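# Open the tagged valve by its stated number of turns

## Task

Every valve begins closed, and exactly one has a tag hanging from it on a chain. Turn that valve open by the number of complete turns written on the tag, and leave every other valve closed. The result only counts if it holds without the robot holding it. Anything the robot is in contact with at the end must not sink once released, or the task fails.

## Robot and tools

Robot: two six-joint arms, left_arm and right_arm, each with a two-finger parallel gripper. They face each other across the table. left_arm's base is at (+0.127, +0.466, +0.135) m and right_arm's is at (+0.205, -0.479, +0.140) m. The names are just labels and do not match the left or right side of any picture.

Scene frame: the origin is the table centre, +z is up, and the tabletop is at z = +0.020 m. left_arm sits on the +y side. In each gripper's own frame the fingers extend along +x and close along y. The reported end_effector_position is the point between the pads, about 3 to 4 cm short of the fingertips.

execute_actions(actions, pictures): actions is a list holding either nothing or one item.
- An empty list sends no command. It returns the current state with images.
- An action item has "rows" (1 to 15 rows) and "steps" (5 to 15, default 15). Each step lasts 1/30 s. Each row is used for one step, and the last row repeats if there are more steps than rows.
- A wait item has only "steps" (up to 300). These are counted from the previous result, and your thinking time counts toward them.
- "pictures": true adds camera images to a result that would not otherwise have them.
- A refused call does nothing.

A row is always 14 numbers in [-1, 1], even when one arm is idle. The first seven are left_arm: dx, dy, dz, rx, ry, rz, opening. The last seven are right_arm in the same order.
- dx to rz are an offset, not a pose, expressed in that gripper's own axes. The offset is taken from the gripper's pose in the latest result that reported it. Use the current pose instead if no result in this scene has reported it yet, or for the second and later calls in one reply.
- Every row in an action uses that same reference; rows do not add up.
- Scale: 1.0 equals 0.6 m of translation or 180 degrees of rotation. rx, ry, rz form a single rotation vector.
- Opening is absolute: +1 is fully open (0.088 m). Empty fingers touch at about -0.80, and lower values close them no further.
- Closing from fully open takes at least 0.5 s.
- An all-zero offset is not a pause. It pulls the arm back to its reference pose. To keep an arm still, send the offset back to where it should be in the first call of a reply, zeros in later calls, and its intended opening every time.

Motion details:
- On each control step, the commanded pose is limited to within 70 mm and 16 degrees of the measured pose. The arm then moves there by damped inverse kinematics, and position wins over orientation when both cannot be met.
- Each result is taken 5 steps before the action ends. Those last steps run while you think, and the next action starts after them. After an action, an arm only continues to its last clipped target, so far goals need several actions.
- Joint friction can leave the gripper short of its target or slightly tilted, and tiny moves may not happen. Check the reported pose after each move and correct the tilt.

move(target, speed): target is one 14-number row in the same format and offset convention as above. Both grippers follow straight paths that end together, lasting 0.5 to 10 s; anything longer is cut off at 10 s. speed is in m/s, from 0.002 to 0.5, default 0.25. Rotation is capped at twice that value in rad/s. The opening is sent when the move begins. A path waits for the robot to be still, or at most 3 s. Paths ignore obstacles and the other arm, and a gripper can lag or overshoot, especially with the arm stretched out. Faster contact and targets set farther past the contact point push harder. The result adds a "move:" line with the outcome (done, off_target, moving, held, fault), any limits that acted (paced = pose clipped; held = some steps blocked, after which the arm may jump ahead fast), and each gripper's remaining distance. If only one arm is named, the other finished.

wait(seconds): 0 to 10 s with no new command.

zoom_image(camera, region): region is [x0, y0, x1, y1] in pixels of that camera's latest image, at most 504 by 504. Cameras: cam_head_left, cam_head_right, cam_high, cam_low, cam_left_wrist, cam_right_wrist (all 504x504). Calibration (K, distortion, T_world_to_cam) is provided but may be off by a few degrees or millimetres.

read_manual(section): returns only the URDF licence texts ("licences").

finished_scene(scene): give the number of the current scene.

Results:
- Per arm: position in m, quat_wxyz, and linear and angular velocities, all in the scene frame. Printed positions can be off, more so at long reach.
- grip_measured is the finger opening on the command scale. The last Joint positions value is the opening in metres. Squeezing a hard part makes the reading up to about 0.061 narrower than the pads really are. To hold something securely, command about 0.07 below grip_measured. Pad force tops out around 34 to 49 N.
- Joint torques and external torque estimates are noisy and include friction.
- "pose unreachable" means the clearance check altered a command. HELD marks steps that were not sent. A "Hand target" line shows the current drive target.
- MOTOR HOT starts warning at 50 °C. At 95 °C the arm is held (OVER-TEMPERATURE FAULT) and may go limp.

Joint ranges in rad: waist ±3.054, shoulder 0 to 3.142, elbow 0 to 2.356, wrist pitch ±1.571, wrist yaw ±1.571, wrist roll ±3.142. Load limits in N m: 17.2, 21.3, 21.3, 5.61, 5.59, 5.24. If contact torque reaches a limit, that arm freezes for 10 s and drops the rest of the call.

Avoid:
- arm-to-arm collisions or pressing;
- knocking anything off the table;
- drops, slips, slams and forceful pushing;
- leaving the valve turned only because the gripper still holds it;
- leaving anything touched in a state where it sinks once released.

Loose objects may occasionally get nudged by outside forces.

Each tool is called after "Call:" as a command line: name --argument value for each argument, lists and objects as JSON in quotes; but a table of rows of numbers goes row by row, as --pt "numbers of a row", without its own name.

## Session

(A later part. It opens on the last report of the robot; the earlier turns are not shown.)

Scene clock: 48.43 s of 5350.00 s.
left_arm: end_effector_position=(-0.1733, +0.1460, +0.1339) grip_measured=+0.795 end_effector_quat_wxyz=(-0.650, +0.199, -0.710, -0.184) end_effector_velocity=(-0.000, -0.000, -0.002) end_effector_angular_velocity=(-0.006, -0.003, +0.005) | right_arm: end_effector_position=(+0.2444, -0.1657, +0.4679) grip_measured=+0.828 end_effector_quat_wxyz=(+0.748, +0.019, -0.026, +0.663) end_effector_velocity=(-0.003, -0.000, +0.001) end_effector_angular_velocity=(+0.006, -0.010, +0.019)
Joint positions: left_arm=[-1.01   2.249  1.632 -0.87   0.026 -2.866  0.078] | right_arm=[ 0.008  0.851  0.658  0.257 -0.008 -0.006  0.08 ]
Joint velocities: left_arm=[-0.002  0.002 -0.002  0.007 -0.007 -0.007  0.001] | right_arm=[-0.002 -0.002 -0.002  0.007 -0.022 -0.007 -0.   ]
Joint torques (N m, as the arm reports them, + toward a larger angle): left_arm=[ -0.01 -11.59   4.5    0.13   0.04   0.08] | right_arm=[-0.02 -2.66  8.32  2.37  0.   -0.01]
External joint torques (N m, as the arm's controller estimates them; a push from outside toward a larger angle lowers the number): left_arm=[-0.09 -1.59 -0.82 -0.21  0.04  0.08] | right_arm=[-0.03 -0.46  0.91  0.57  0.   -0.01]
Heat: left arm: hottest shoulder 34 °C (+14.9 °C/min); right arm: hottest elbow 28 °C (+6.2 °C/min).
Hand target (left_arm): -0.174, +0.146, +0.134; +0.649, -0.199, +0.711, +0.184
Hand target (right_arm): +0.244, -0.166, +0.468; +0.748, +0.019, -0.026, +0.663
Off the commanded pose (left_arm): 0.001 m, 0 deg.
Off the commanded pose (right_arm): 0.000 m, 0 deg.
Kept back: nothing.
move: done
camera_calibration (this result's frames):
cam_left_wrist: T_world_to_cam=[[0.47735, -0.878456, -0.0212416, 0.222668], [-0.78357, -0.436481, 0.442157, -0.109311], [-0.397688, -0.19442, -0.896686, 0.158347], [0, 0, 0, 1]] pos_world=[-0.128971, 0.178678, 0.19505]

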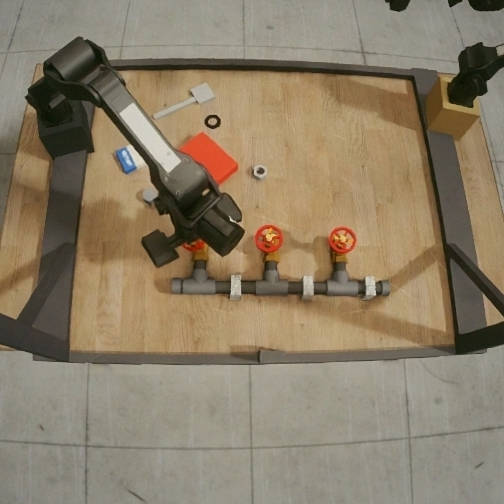

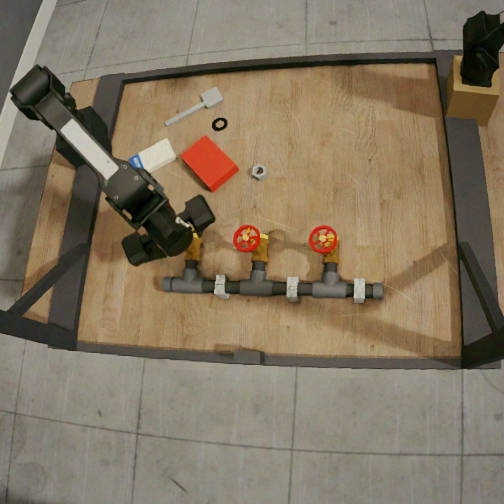

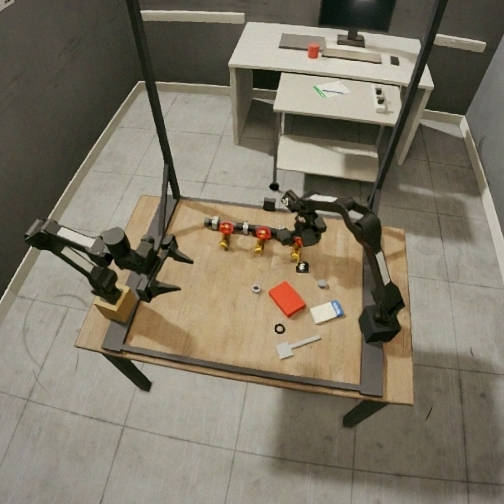

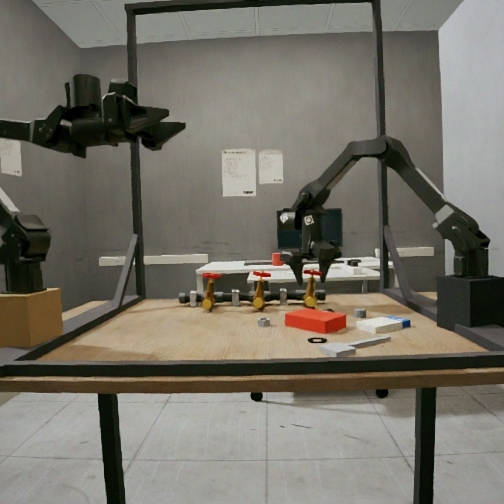

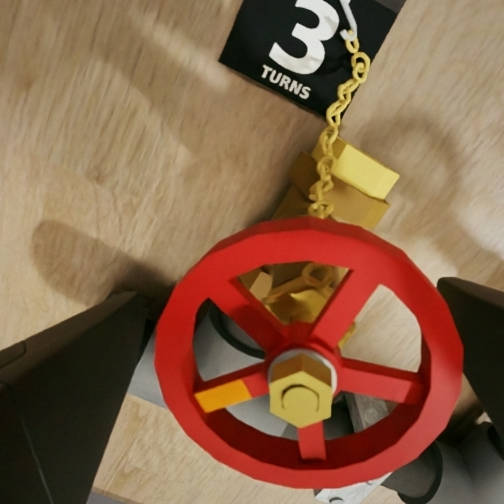

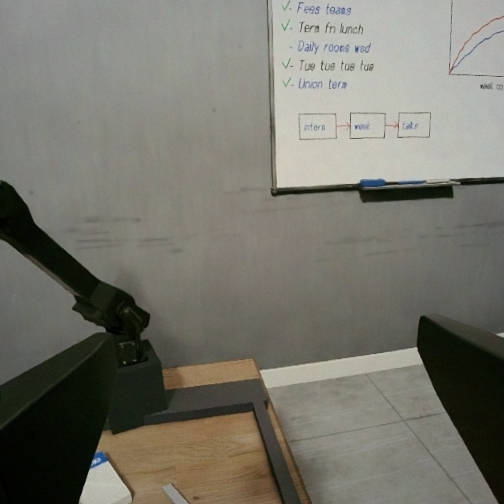

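Call:
move --target '[-0.017,0,0.008,0.87,0,0,1,0,0,0,0,0,0,0.83]' --speed 0.5

Call:
move --target '[0,0,0,0,0,0,0.13,0,0,0,0,0,0,0.83]'

Scene clock: 52.03 s of 5350.00 s.
left_arm: end_effector_position=(-0.1711, +0.1479, +0.1412) grip_measured=+0.999 end_effector_quat_wxyz=(+0.328, +0.596, +0.326, -0.657) end_effector_velocity=(+0.004, +0.004, -0.000) end_effector_angular_velocity=(+0.010, -0.021, -0.024) | right_arm: end_effector_position=(+0.2444, -0.1657, +0.4679) grip_measured=+0.828 end_effector_quat_wxyz=(+0.748, +0.019, -0.026, +0.663) end_effector_velocity=(+0.001, -0.000, -0.004) end_effector_angular_velocity=(-0.013, -0.006, -0.000)
Joint positions: left_arm=[-1.01   2.229  1.629 -0.889  0.026 -0.136  0.088] | right_arm=[ 0.008  0.851  0.658  0.257 -0.008 -0.006  0.08 ]
Joint velocities: left_arm=[-0.002 -0.002 -0.002 -0.022 -0.007  0.022 -0.   ] | right_arm=[-0.007 -0.002 -0.007 -0.007 -0.007 -0.007 -0.   ]
Joint torques (N m, as the arm reports them, + toward a larger angle): left_arm=[  0.12 -13.18   3.69   0.14   0.01   0.27] | right_arm=[ 0.01 -2.62  8.34  2.37 -0.01  0.  ]
External joint torques (N m, as the arm's controller estimates them; a push from outside toward a larger angle lowers the number): left_arm=[ 0.05 -3.09 -1.81 -0.33  0.01  0.26] | right_arm=[ 0.02 -0.43  0.97  0.58 -0.02 -0.01]
Heat: left arm: hottest shoulder 35 °C (+15.0 °C/min); right arm: hottest elbow 29 °C (+6.9 °C/min).
Hand target (left_arm): -0.169, +0.149, +0.144; +0.327, +0.596, +0.324, -0.658
Hand target (right_arm): +0.244, -0.166, +0.468; +0.748, +0.019, -0.026, +0.663
Off the commanded pose (left_arm): 0.004 m, 0 deg.
Off the commanded pose (right_arm): 0.000 m, 0 deg.
Kept back: nothing.
move: done
camera_calibration (this result's frames):
cam_left_wrist: T_world_to_cam=[[-0.791177, 0.61151, 0.00972665, -0.218366], [0.588098, 0.756329, 0.286543, -0.029748], [0.167868, 0.232427, -0.958018, 0.208456], [0, 0, 0, 1]] pos_world=[-0.190264, 0.107581, 0.210353]

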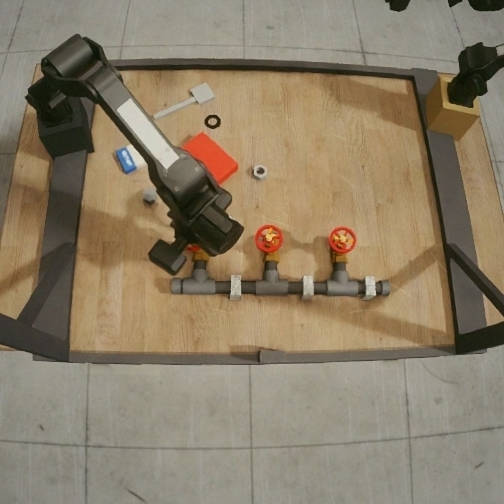

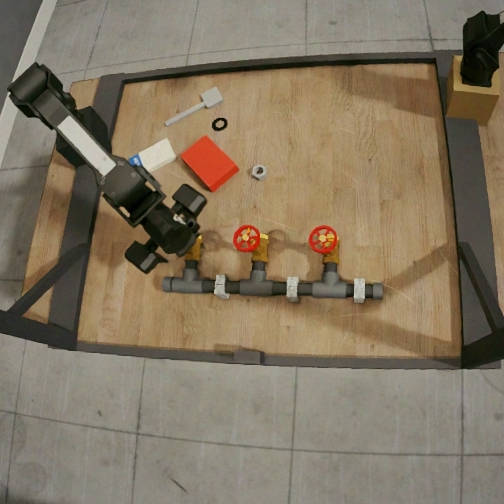

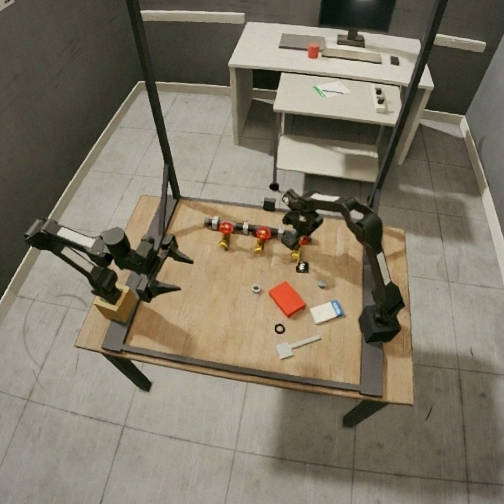

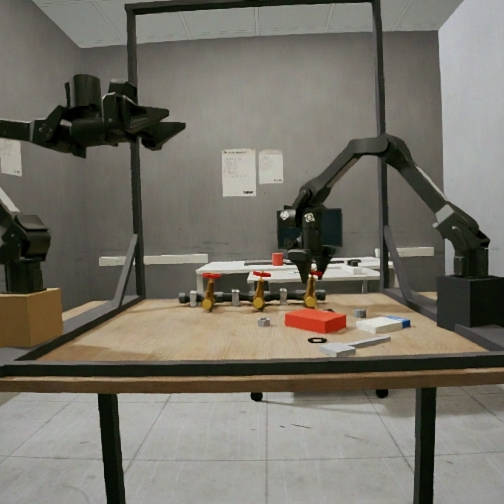

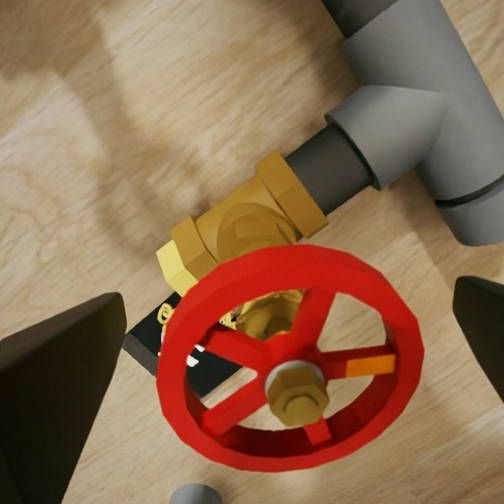

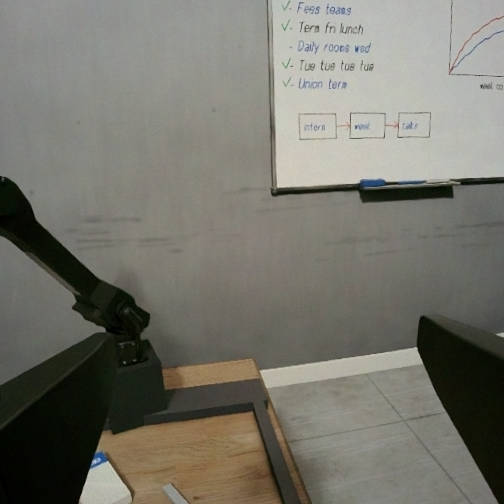

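Scene clock: 52.57 s of 5350.00 s.
left_arm: end_effector_position=(-0.1700, +0.1470, +0.1412) grip_measured=+0.195 end_effector_quat_wxyz=(+0.330, +0.596, +0.326, -0.656) end_effector_velocity=(+0.000, +0.000, +0.001) end_effector_angular_velocity=(-0.003, -0.007, +0.005) | right_arm: end_effector_position=(+0.2444, -0.1657, +0.4679) grip_measured=+0.828 end_effector_quat_wxyz=(+0.748, +0.019, -0.026, +0.663) end_effector_velocity=(-0.003, -0.000, -0.002) end_effector_angular_velocity=(-0.010, -0.022, +0.018)
Joint positions: left_arm=[-1.007  2.229  1.629 -0.889  0.023 -0.136  0.049] | right_arm=[ 0.008  0.851  0.658  0.257 -0.008 -0.006  0.08 ]
Joint velocities: left_arm=[-0.002 -0.002  0.002 -0.007 -0.007 -0.007 -0.   ] | right_arm=[-0.002 -0.002 -0.002 -0.007 -0.022 -0.022 -0.   ]
Joint torques (N m, as the arm reports them, + toward a larger angle): left_arm=[ -0.21 -11.35   4.73   0.21   0.05   0.03] | right_arm=[-0.04 -2.68  8.38  2.38 -0.01 -0.02]
External joint torques (N m, as the arm's controller estimates them; a push from outside toward a larger angle lowers the number): left_arm=[-0.21 -1.22 -0.79 -0.26  0.05  0.03] | right_arm=[-0.07 -0.51  1.    0.58  0.   -0.03]
Heat: left arm: hottest shoulder 35 °C (+14.8 °C/min); right arm: hottest elbow 29 °C (+6.8 °C/min).
Hand target (left_arm): -0.171, +0.148, +0.141; +0.328, +0.596, +0.326, -0.657
Hand target (right_arm): +0.244, -0.166, +0.468; +0.748, +0.019, -0.026, +0.663
Off the commanded pose (left_arm): 0.001 m, 0 deg.
Off the commanded pose (right_arm): 0.000 m, 0 deg.
Kept back: nothing.
move: done
camera_calibration (this result's frames):
cam_left_wrist: T_world_to_cam=[[-0.792495, 0.609838, 0.00701221, -0.216561], [0.585846, 0.758021, 0.286685, -0.0303564], [0.169516, 0.231305, -0.957999, 0.208909], [0, 0, 0, 1]] pos_world=[-0.189253, 0.106756, 0.210356]

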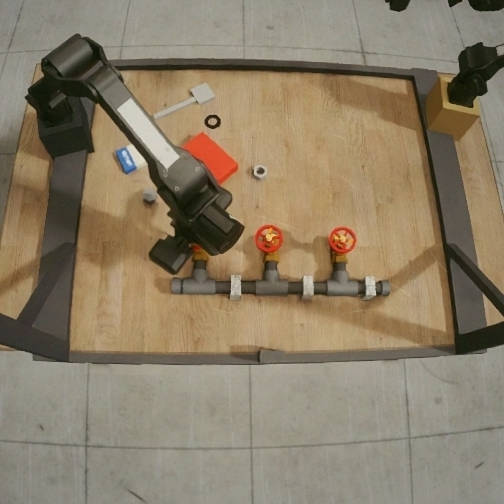

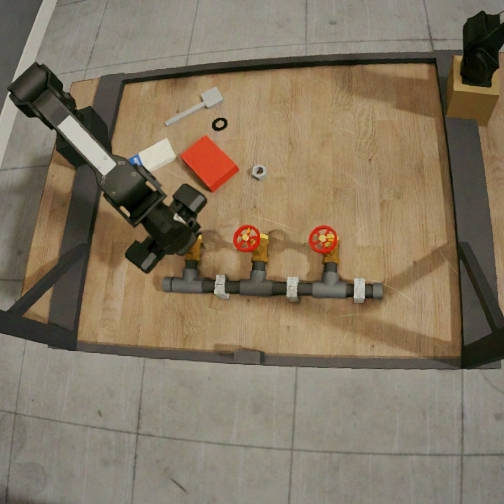

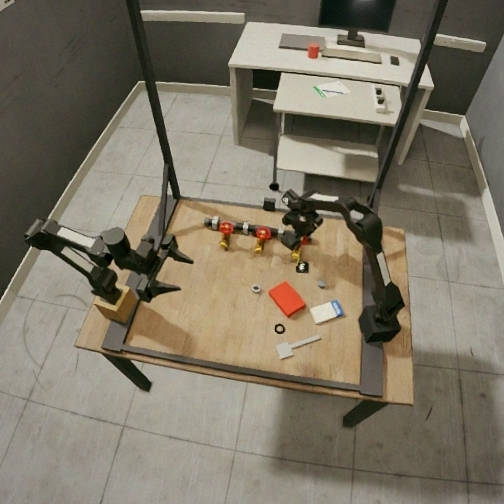

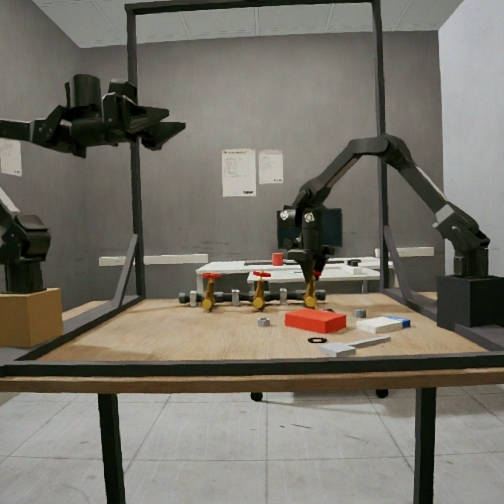

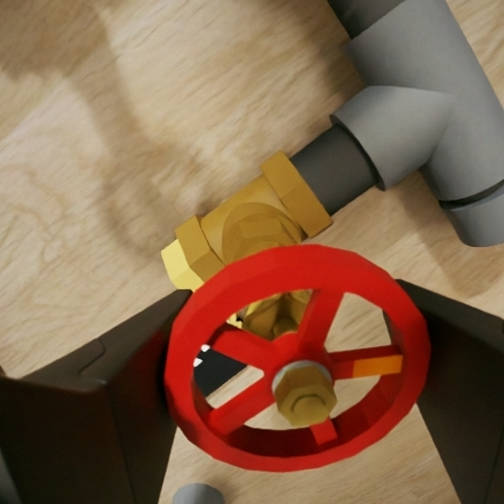

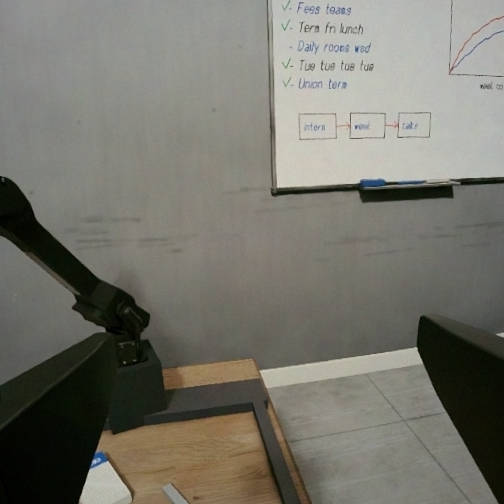

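Call:
move --target '[-0.004,0,-0.008,-0.833,0,0,0.11,0,0,0,0,0,0,0.83]' --speed 0.5

Call:
move --target '[0,0,0,0,0,0,1,0,0,0,0,0,0,0.83]'

Call:
move --target '[-0.12,0,0,0,0,0,1,0,0,0,0,0,0,0.83]'

Scene clock: 56.07 s of 5350.00 s.
left_arm: end_effector_position=(-0.1652, +0.1501, +0.1361) grip_measured=+0.170 end_effector_quat_wxyz=(-0.667, +0.158, -0.713, -0.143) end_effector_velocity=(+0.000, +0.000, -0.001) end_effector_angular_velocity=(-0.005, -0.003, +0.020) | right_arm: end_effector_position=(+0.2444, -0.1657, +0.4679) grip_measured=+0.828 end_effector_quat_wxyz=(+0.748, +0.019, -0.026, +0.663) end_effector_velocity=(-0.000, -0.000, -0.002) end_effector_angular_velocity=(-0.008, -0.007, +0.004)
Joint positions: left_arm=[-1.005  2.229  1.609 -0.885  0.02  -2.741  0.047] | right_arm=[ 0.008  0.851  0.658  0.257 -0.008 -0.006  0.08 ]
Joint velocities: left_arm=[-0.002 -0.002 -0.007  0.007 -0.007 -0.022  0.   ] | right_arm=[-0.002 -0.002 -0.002 -0.007 -0.007 -0.007 -0.   ]
Joint torques (N m, as the arm reports them, + toward a larger angle): left_arm=[ -0.35 -13.71   4.08   0.11   0.11  -0.43] | right_arm=[ 0.   -2.62  8.39  2.38  0.   -0.01]
External joint torques (N m, as the arm's controller estimates them; a push from outside toward a larger angle lowers the number): left_arm=[-0.35 -3.72 -1.29 -0.22  0.11 -0.43] | right_arm=[ 0.01 -0.41  0.98  0.58  0.   -0.01]
Heat: left arm: hottest shoulder 36 °C (+15.0 °C/min); right arm: hottest elbow 29 °C (+6.4 °C/min).
Hand target (left_arm): -0.167, +0.151, +0.143; +0.661, -0.164, +0.718, +0.145
Hand target (right_arm): +0.244, -0.166, +0.468; +0.748, +0.019, -0.026, +0.663
Off the commanded pose (left_arm): 0.007 m, 1 deg.
Off the commanded pose (right_arm): 0.000 m, 0 deg.
Kept back: nothing.
move: done
camera_calibration (this result's frames):
cam_left_wrist: T_world_to_cam=[[0.369743, -0.929045, -0.0128621, 0.211087], [-0.839378, -0.339929, 0.424137, -0.12341], [-0.398415, -0.146025, -0.905507, 0.158137], [0, 0, 0, 1]] pos_world=[-0.118632, 0.177251, 0.198251]

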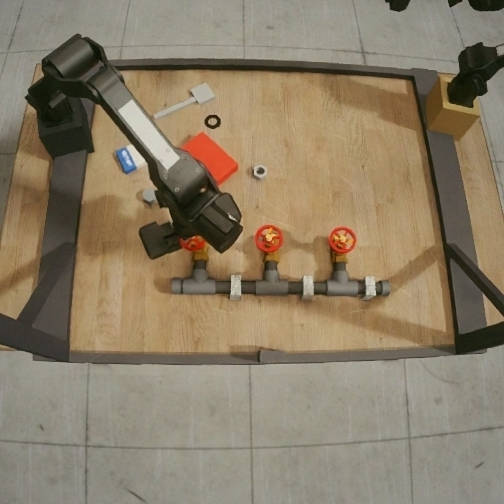

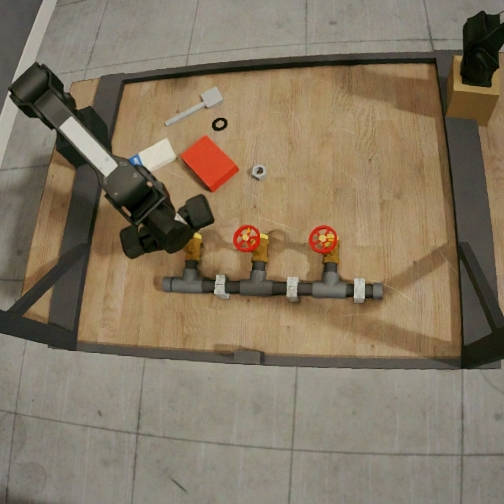

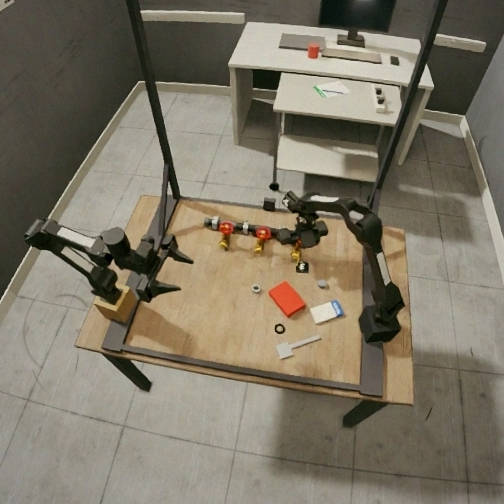

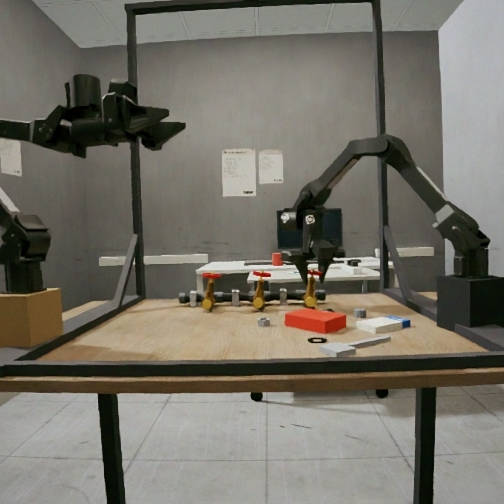

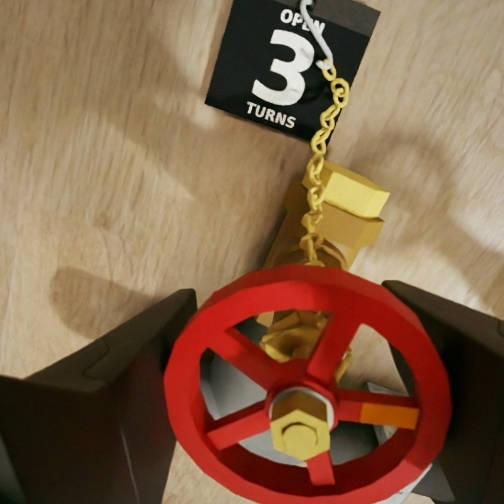

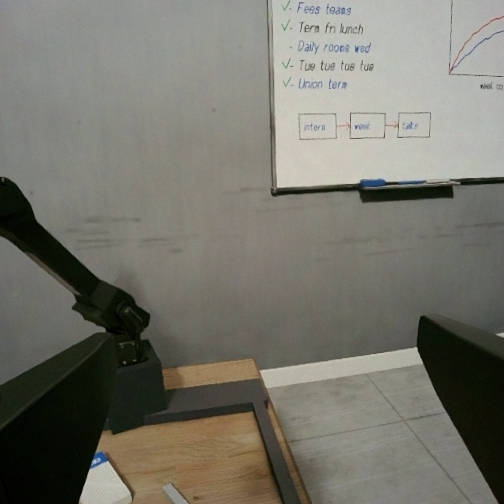

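Scene clock: 56.80 s of 5350.00 s.
left_arm: end_effector_position=(-0.1653, +0.1500, +0.1363) grip_measured=+0.997 end_effector_quat_wxyz=(-0.667, +0.159, -0.713, -0.144) end_effector_velocity=(+0.003, +0.000, -0.002) end_effector_angular_velocity=(+0.004, -0.014, -0.004) | right_arm: end_effector_position=(+0.2444, -0.1657, +0.4679) grip_measured=+0.828 end_effector_quat_wxyz=(+0.748, +0.019, -0.026, +0.663) end_effector_velocity=(+0.000, -0.000, -0.002) end_effector_angular_velocity=(-0.010, -0.020, -0.006)
Joint positions: left_arm=[-1.005  2.229  1.609 -0.885  0.02  -2.742  0.088] | right_arm=[ 0.008  0.851  0.658  0.257 -0.008 -0.006  0.08 ]
Joint velocities: left_arm=[ 0.002  0.002 -0.002 -0.007 -0.007  0.007  0.001] | right_arm=[ 0.002 -0.002 -0.002 -0.007  0.007 -0.022 -0.   ]
Joint torques (N m, as the arm reports them, + toward a larger angle): left_arm=[  0.05 -11.3    4.58   0.02   0.01   0.09] | right_arm=[-0.03 -2.61  8.33  2.36  0.01 -0.01]
External joint torques (N m, as the arm's controller estimates them; a push from outside toward a larger angle lowers the number): left_arm=[-0.09 -1.45 -0.7  -0.3   0.02  0.09] | right_arm=[-0.05 -0.39  0.94  0.56  0.01 -0.01]
Heat: left arm: hottest shoulder 36 °C (+14.8 °C/min); right arm: hottest elbow 29 °C (+6.3 °C/min).
Hand target (left_arm): -0.165, +0.150, +0.136; +0.667, -0.158, +0.713, +0.143
Hand target (right_arm): +0.244, -0.166, +0.468; +0.748, +0.019, -0.026, +0.663
Off the commanded pose (left_arm): 0.000 m, 0 deg.
Off the commanded pose (right_arm): 0.000 m, 0 deg.
Kept back: nothing.
move: done
camera_calibration (this result's frames):
cam_left_wrist: T_world_to_cam=[[0.371149, -0.928487, -0.012632, 0.211153], [-0.83862, -0.341005, 0.424774, -0.123378], [-0.398705, -0.147061, -0.905211, 0.158304], [0, 0, 0, 1]] pos_world=[-0.11872, 0.177261, 0.198374]

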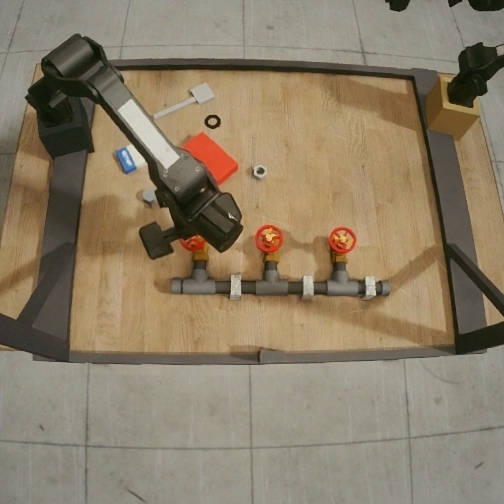

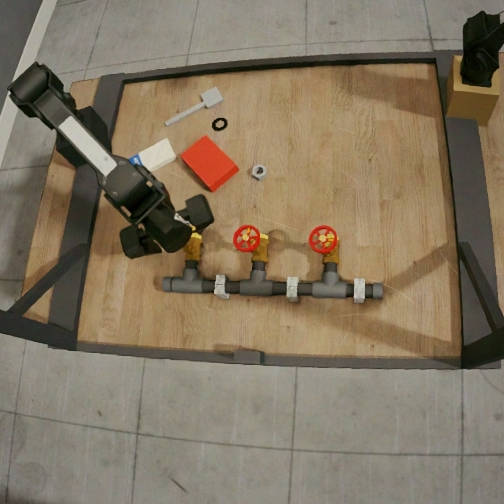

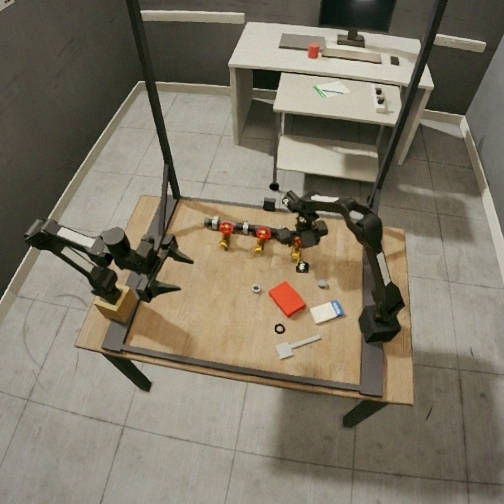

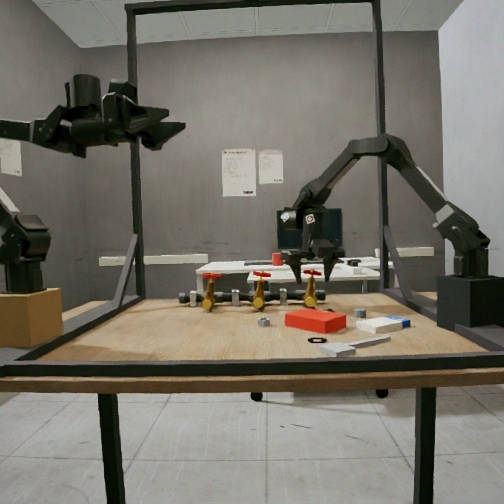

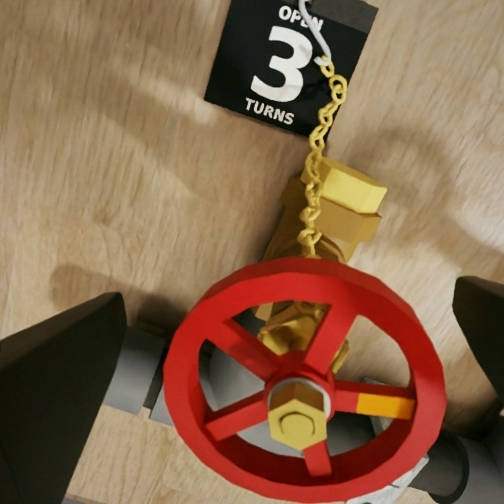

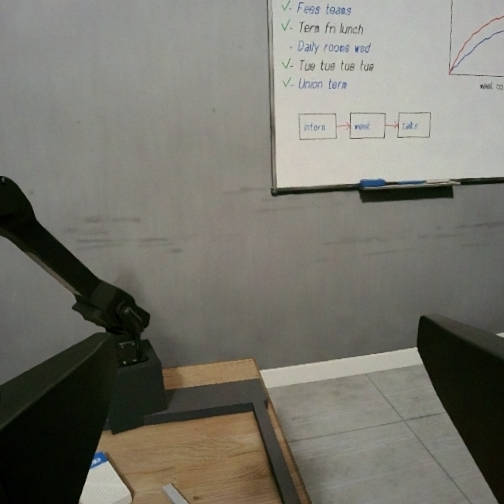

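Scene clock: 57.73 s of 5350.00 s.
left_arm: end_effector_position=(-0.1608, +0.1549, +0.2039) grip_measured=+0.999 end_effector_quat_wxyz=(-0.670, +0.157, -0.710, -0.146) end_effector_velocity=(+0.003, +0.003, +0.001) end_effector_angular_velocity=(+0.008, -0.017, +0.005) | right_arm: end_effector_position=(+0.2444, -0.1657, +0.4679) grip_measured=+0.828 end_effector_quat_wxyz=(+0.748, +0.019, -0.026, +0.663) end_effector_velocity=(+0.000, -0.000, -0.002) end_effector_angular_velocity=(-0.008, -0.006, -0.005)
Joint positions: left_arm=[-1.005  2.14   1.744 -1.12   0.02  -2.742  0.088] | right_arm=[ 0.008  0.851  0.658  0.257 -0.008 -0.006  0.08 ]
Joint velocities: left_arm=[-0.002 -0.002  0.002 -0.022 -0.007 -0.007 -0.   ] | right_arm=[ 0.002 -0.002 -0.002 -0.007  0.007 -0.007 -0.   ]
Joint torques (N m, as the arm reports them, + toward a larger angle): left_arm=[  0.11 -11.33   5.86  -0.05  -0.01   0.14] | right_arm=[ 0.03 -2.63  8.34  2.39  0.01  0.  ]
External joint torques (N m, as the arm's controller estimates them; a push from outside toward a larger angle lowers the number): left_arm=[ 0.04 -1.77  0.34 -0.33  0.    0.14] | right_arm=[ 0.03 -0.41  0.94  0.58  0.   -0.01]
Heat: left arm: hottest shoulder 36 °C (+14.5 °C/min); right arm: hottest elbow 29 °C (+6.2 °C/min).
Hand target (left_arm): -0.162, +0.152, +0.208; +0.667, -0.159, +0.714, +0.144
Hand target (right_arm): +0.244, -0.166, +0.468; +0.748, +0.019, -0.026, +0.663
Off the commanded pose (left_arm): 0.005 m, 1 deg.
Off the commanded pose (right_arm): 0.000 m, 0 deg.
Kept back: nothing.
move: done
camera_calibration (this result's frames):
cam_left_wrist: T_world_to_cam=[[0.371266, -0.928359, -0.0176262, 0.215936], [-0.841857, -0.344559, 0.415398, -0.144727], [-0.391712, -0.139384, -0.909469, 0.222862], [0, 0, 0, 1]] pos_world=[-0.114711, 0.181663, 0.266612]

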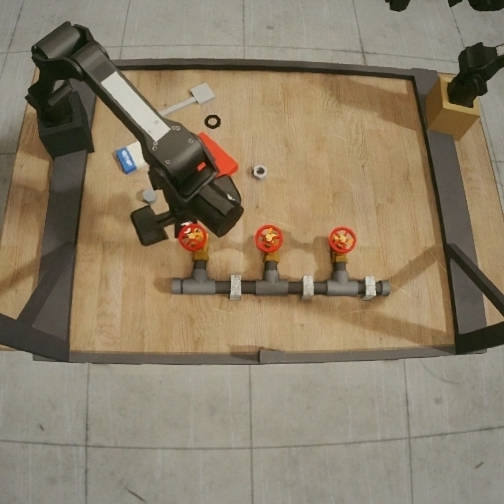

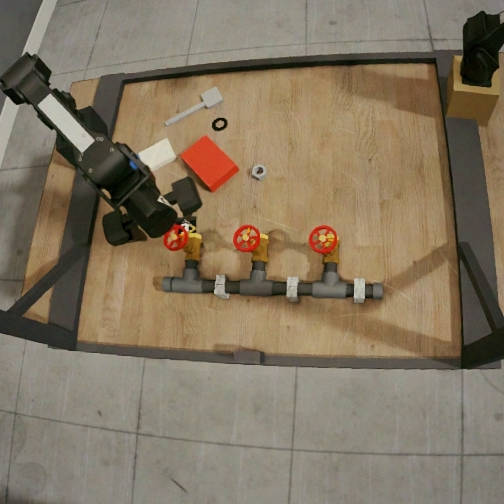

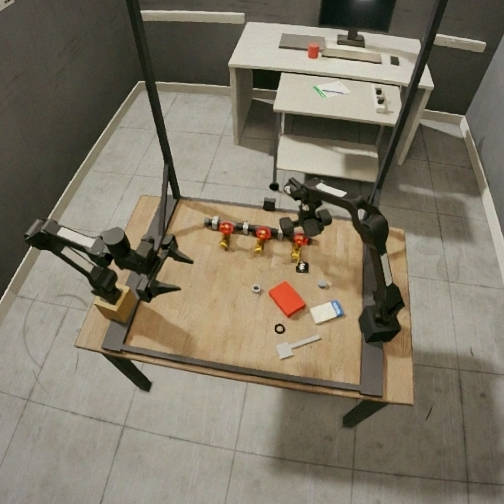

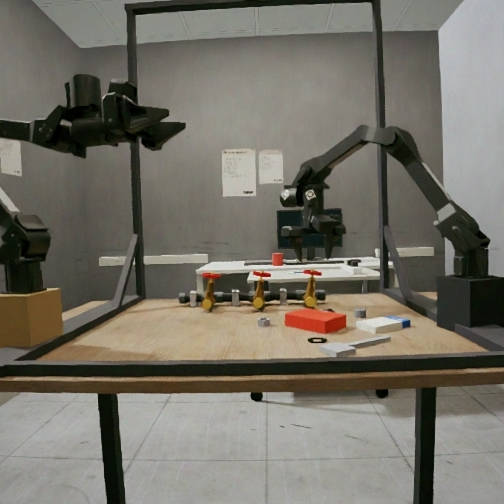

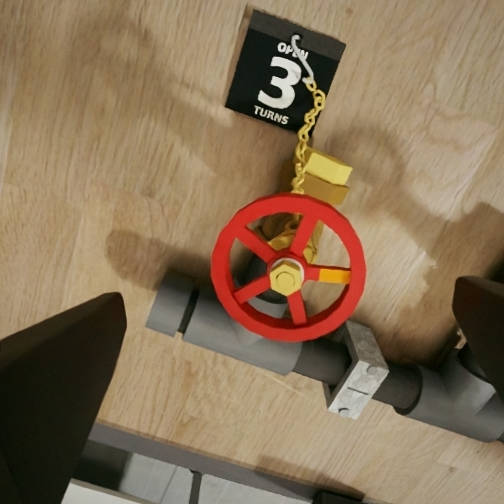

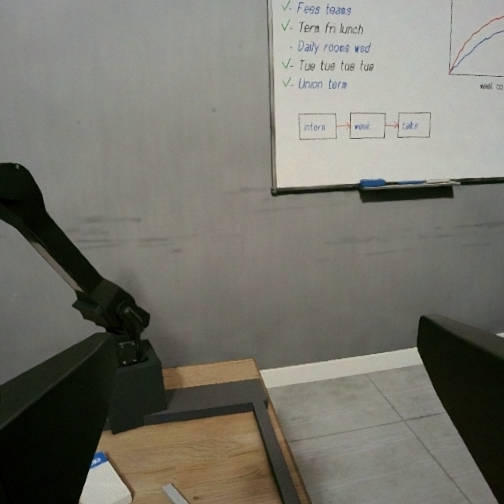

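Call:
finished_scene --scene 1

The scene is finished: the task was done.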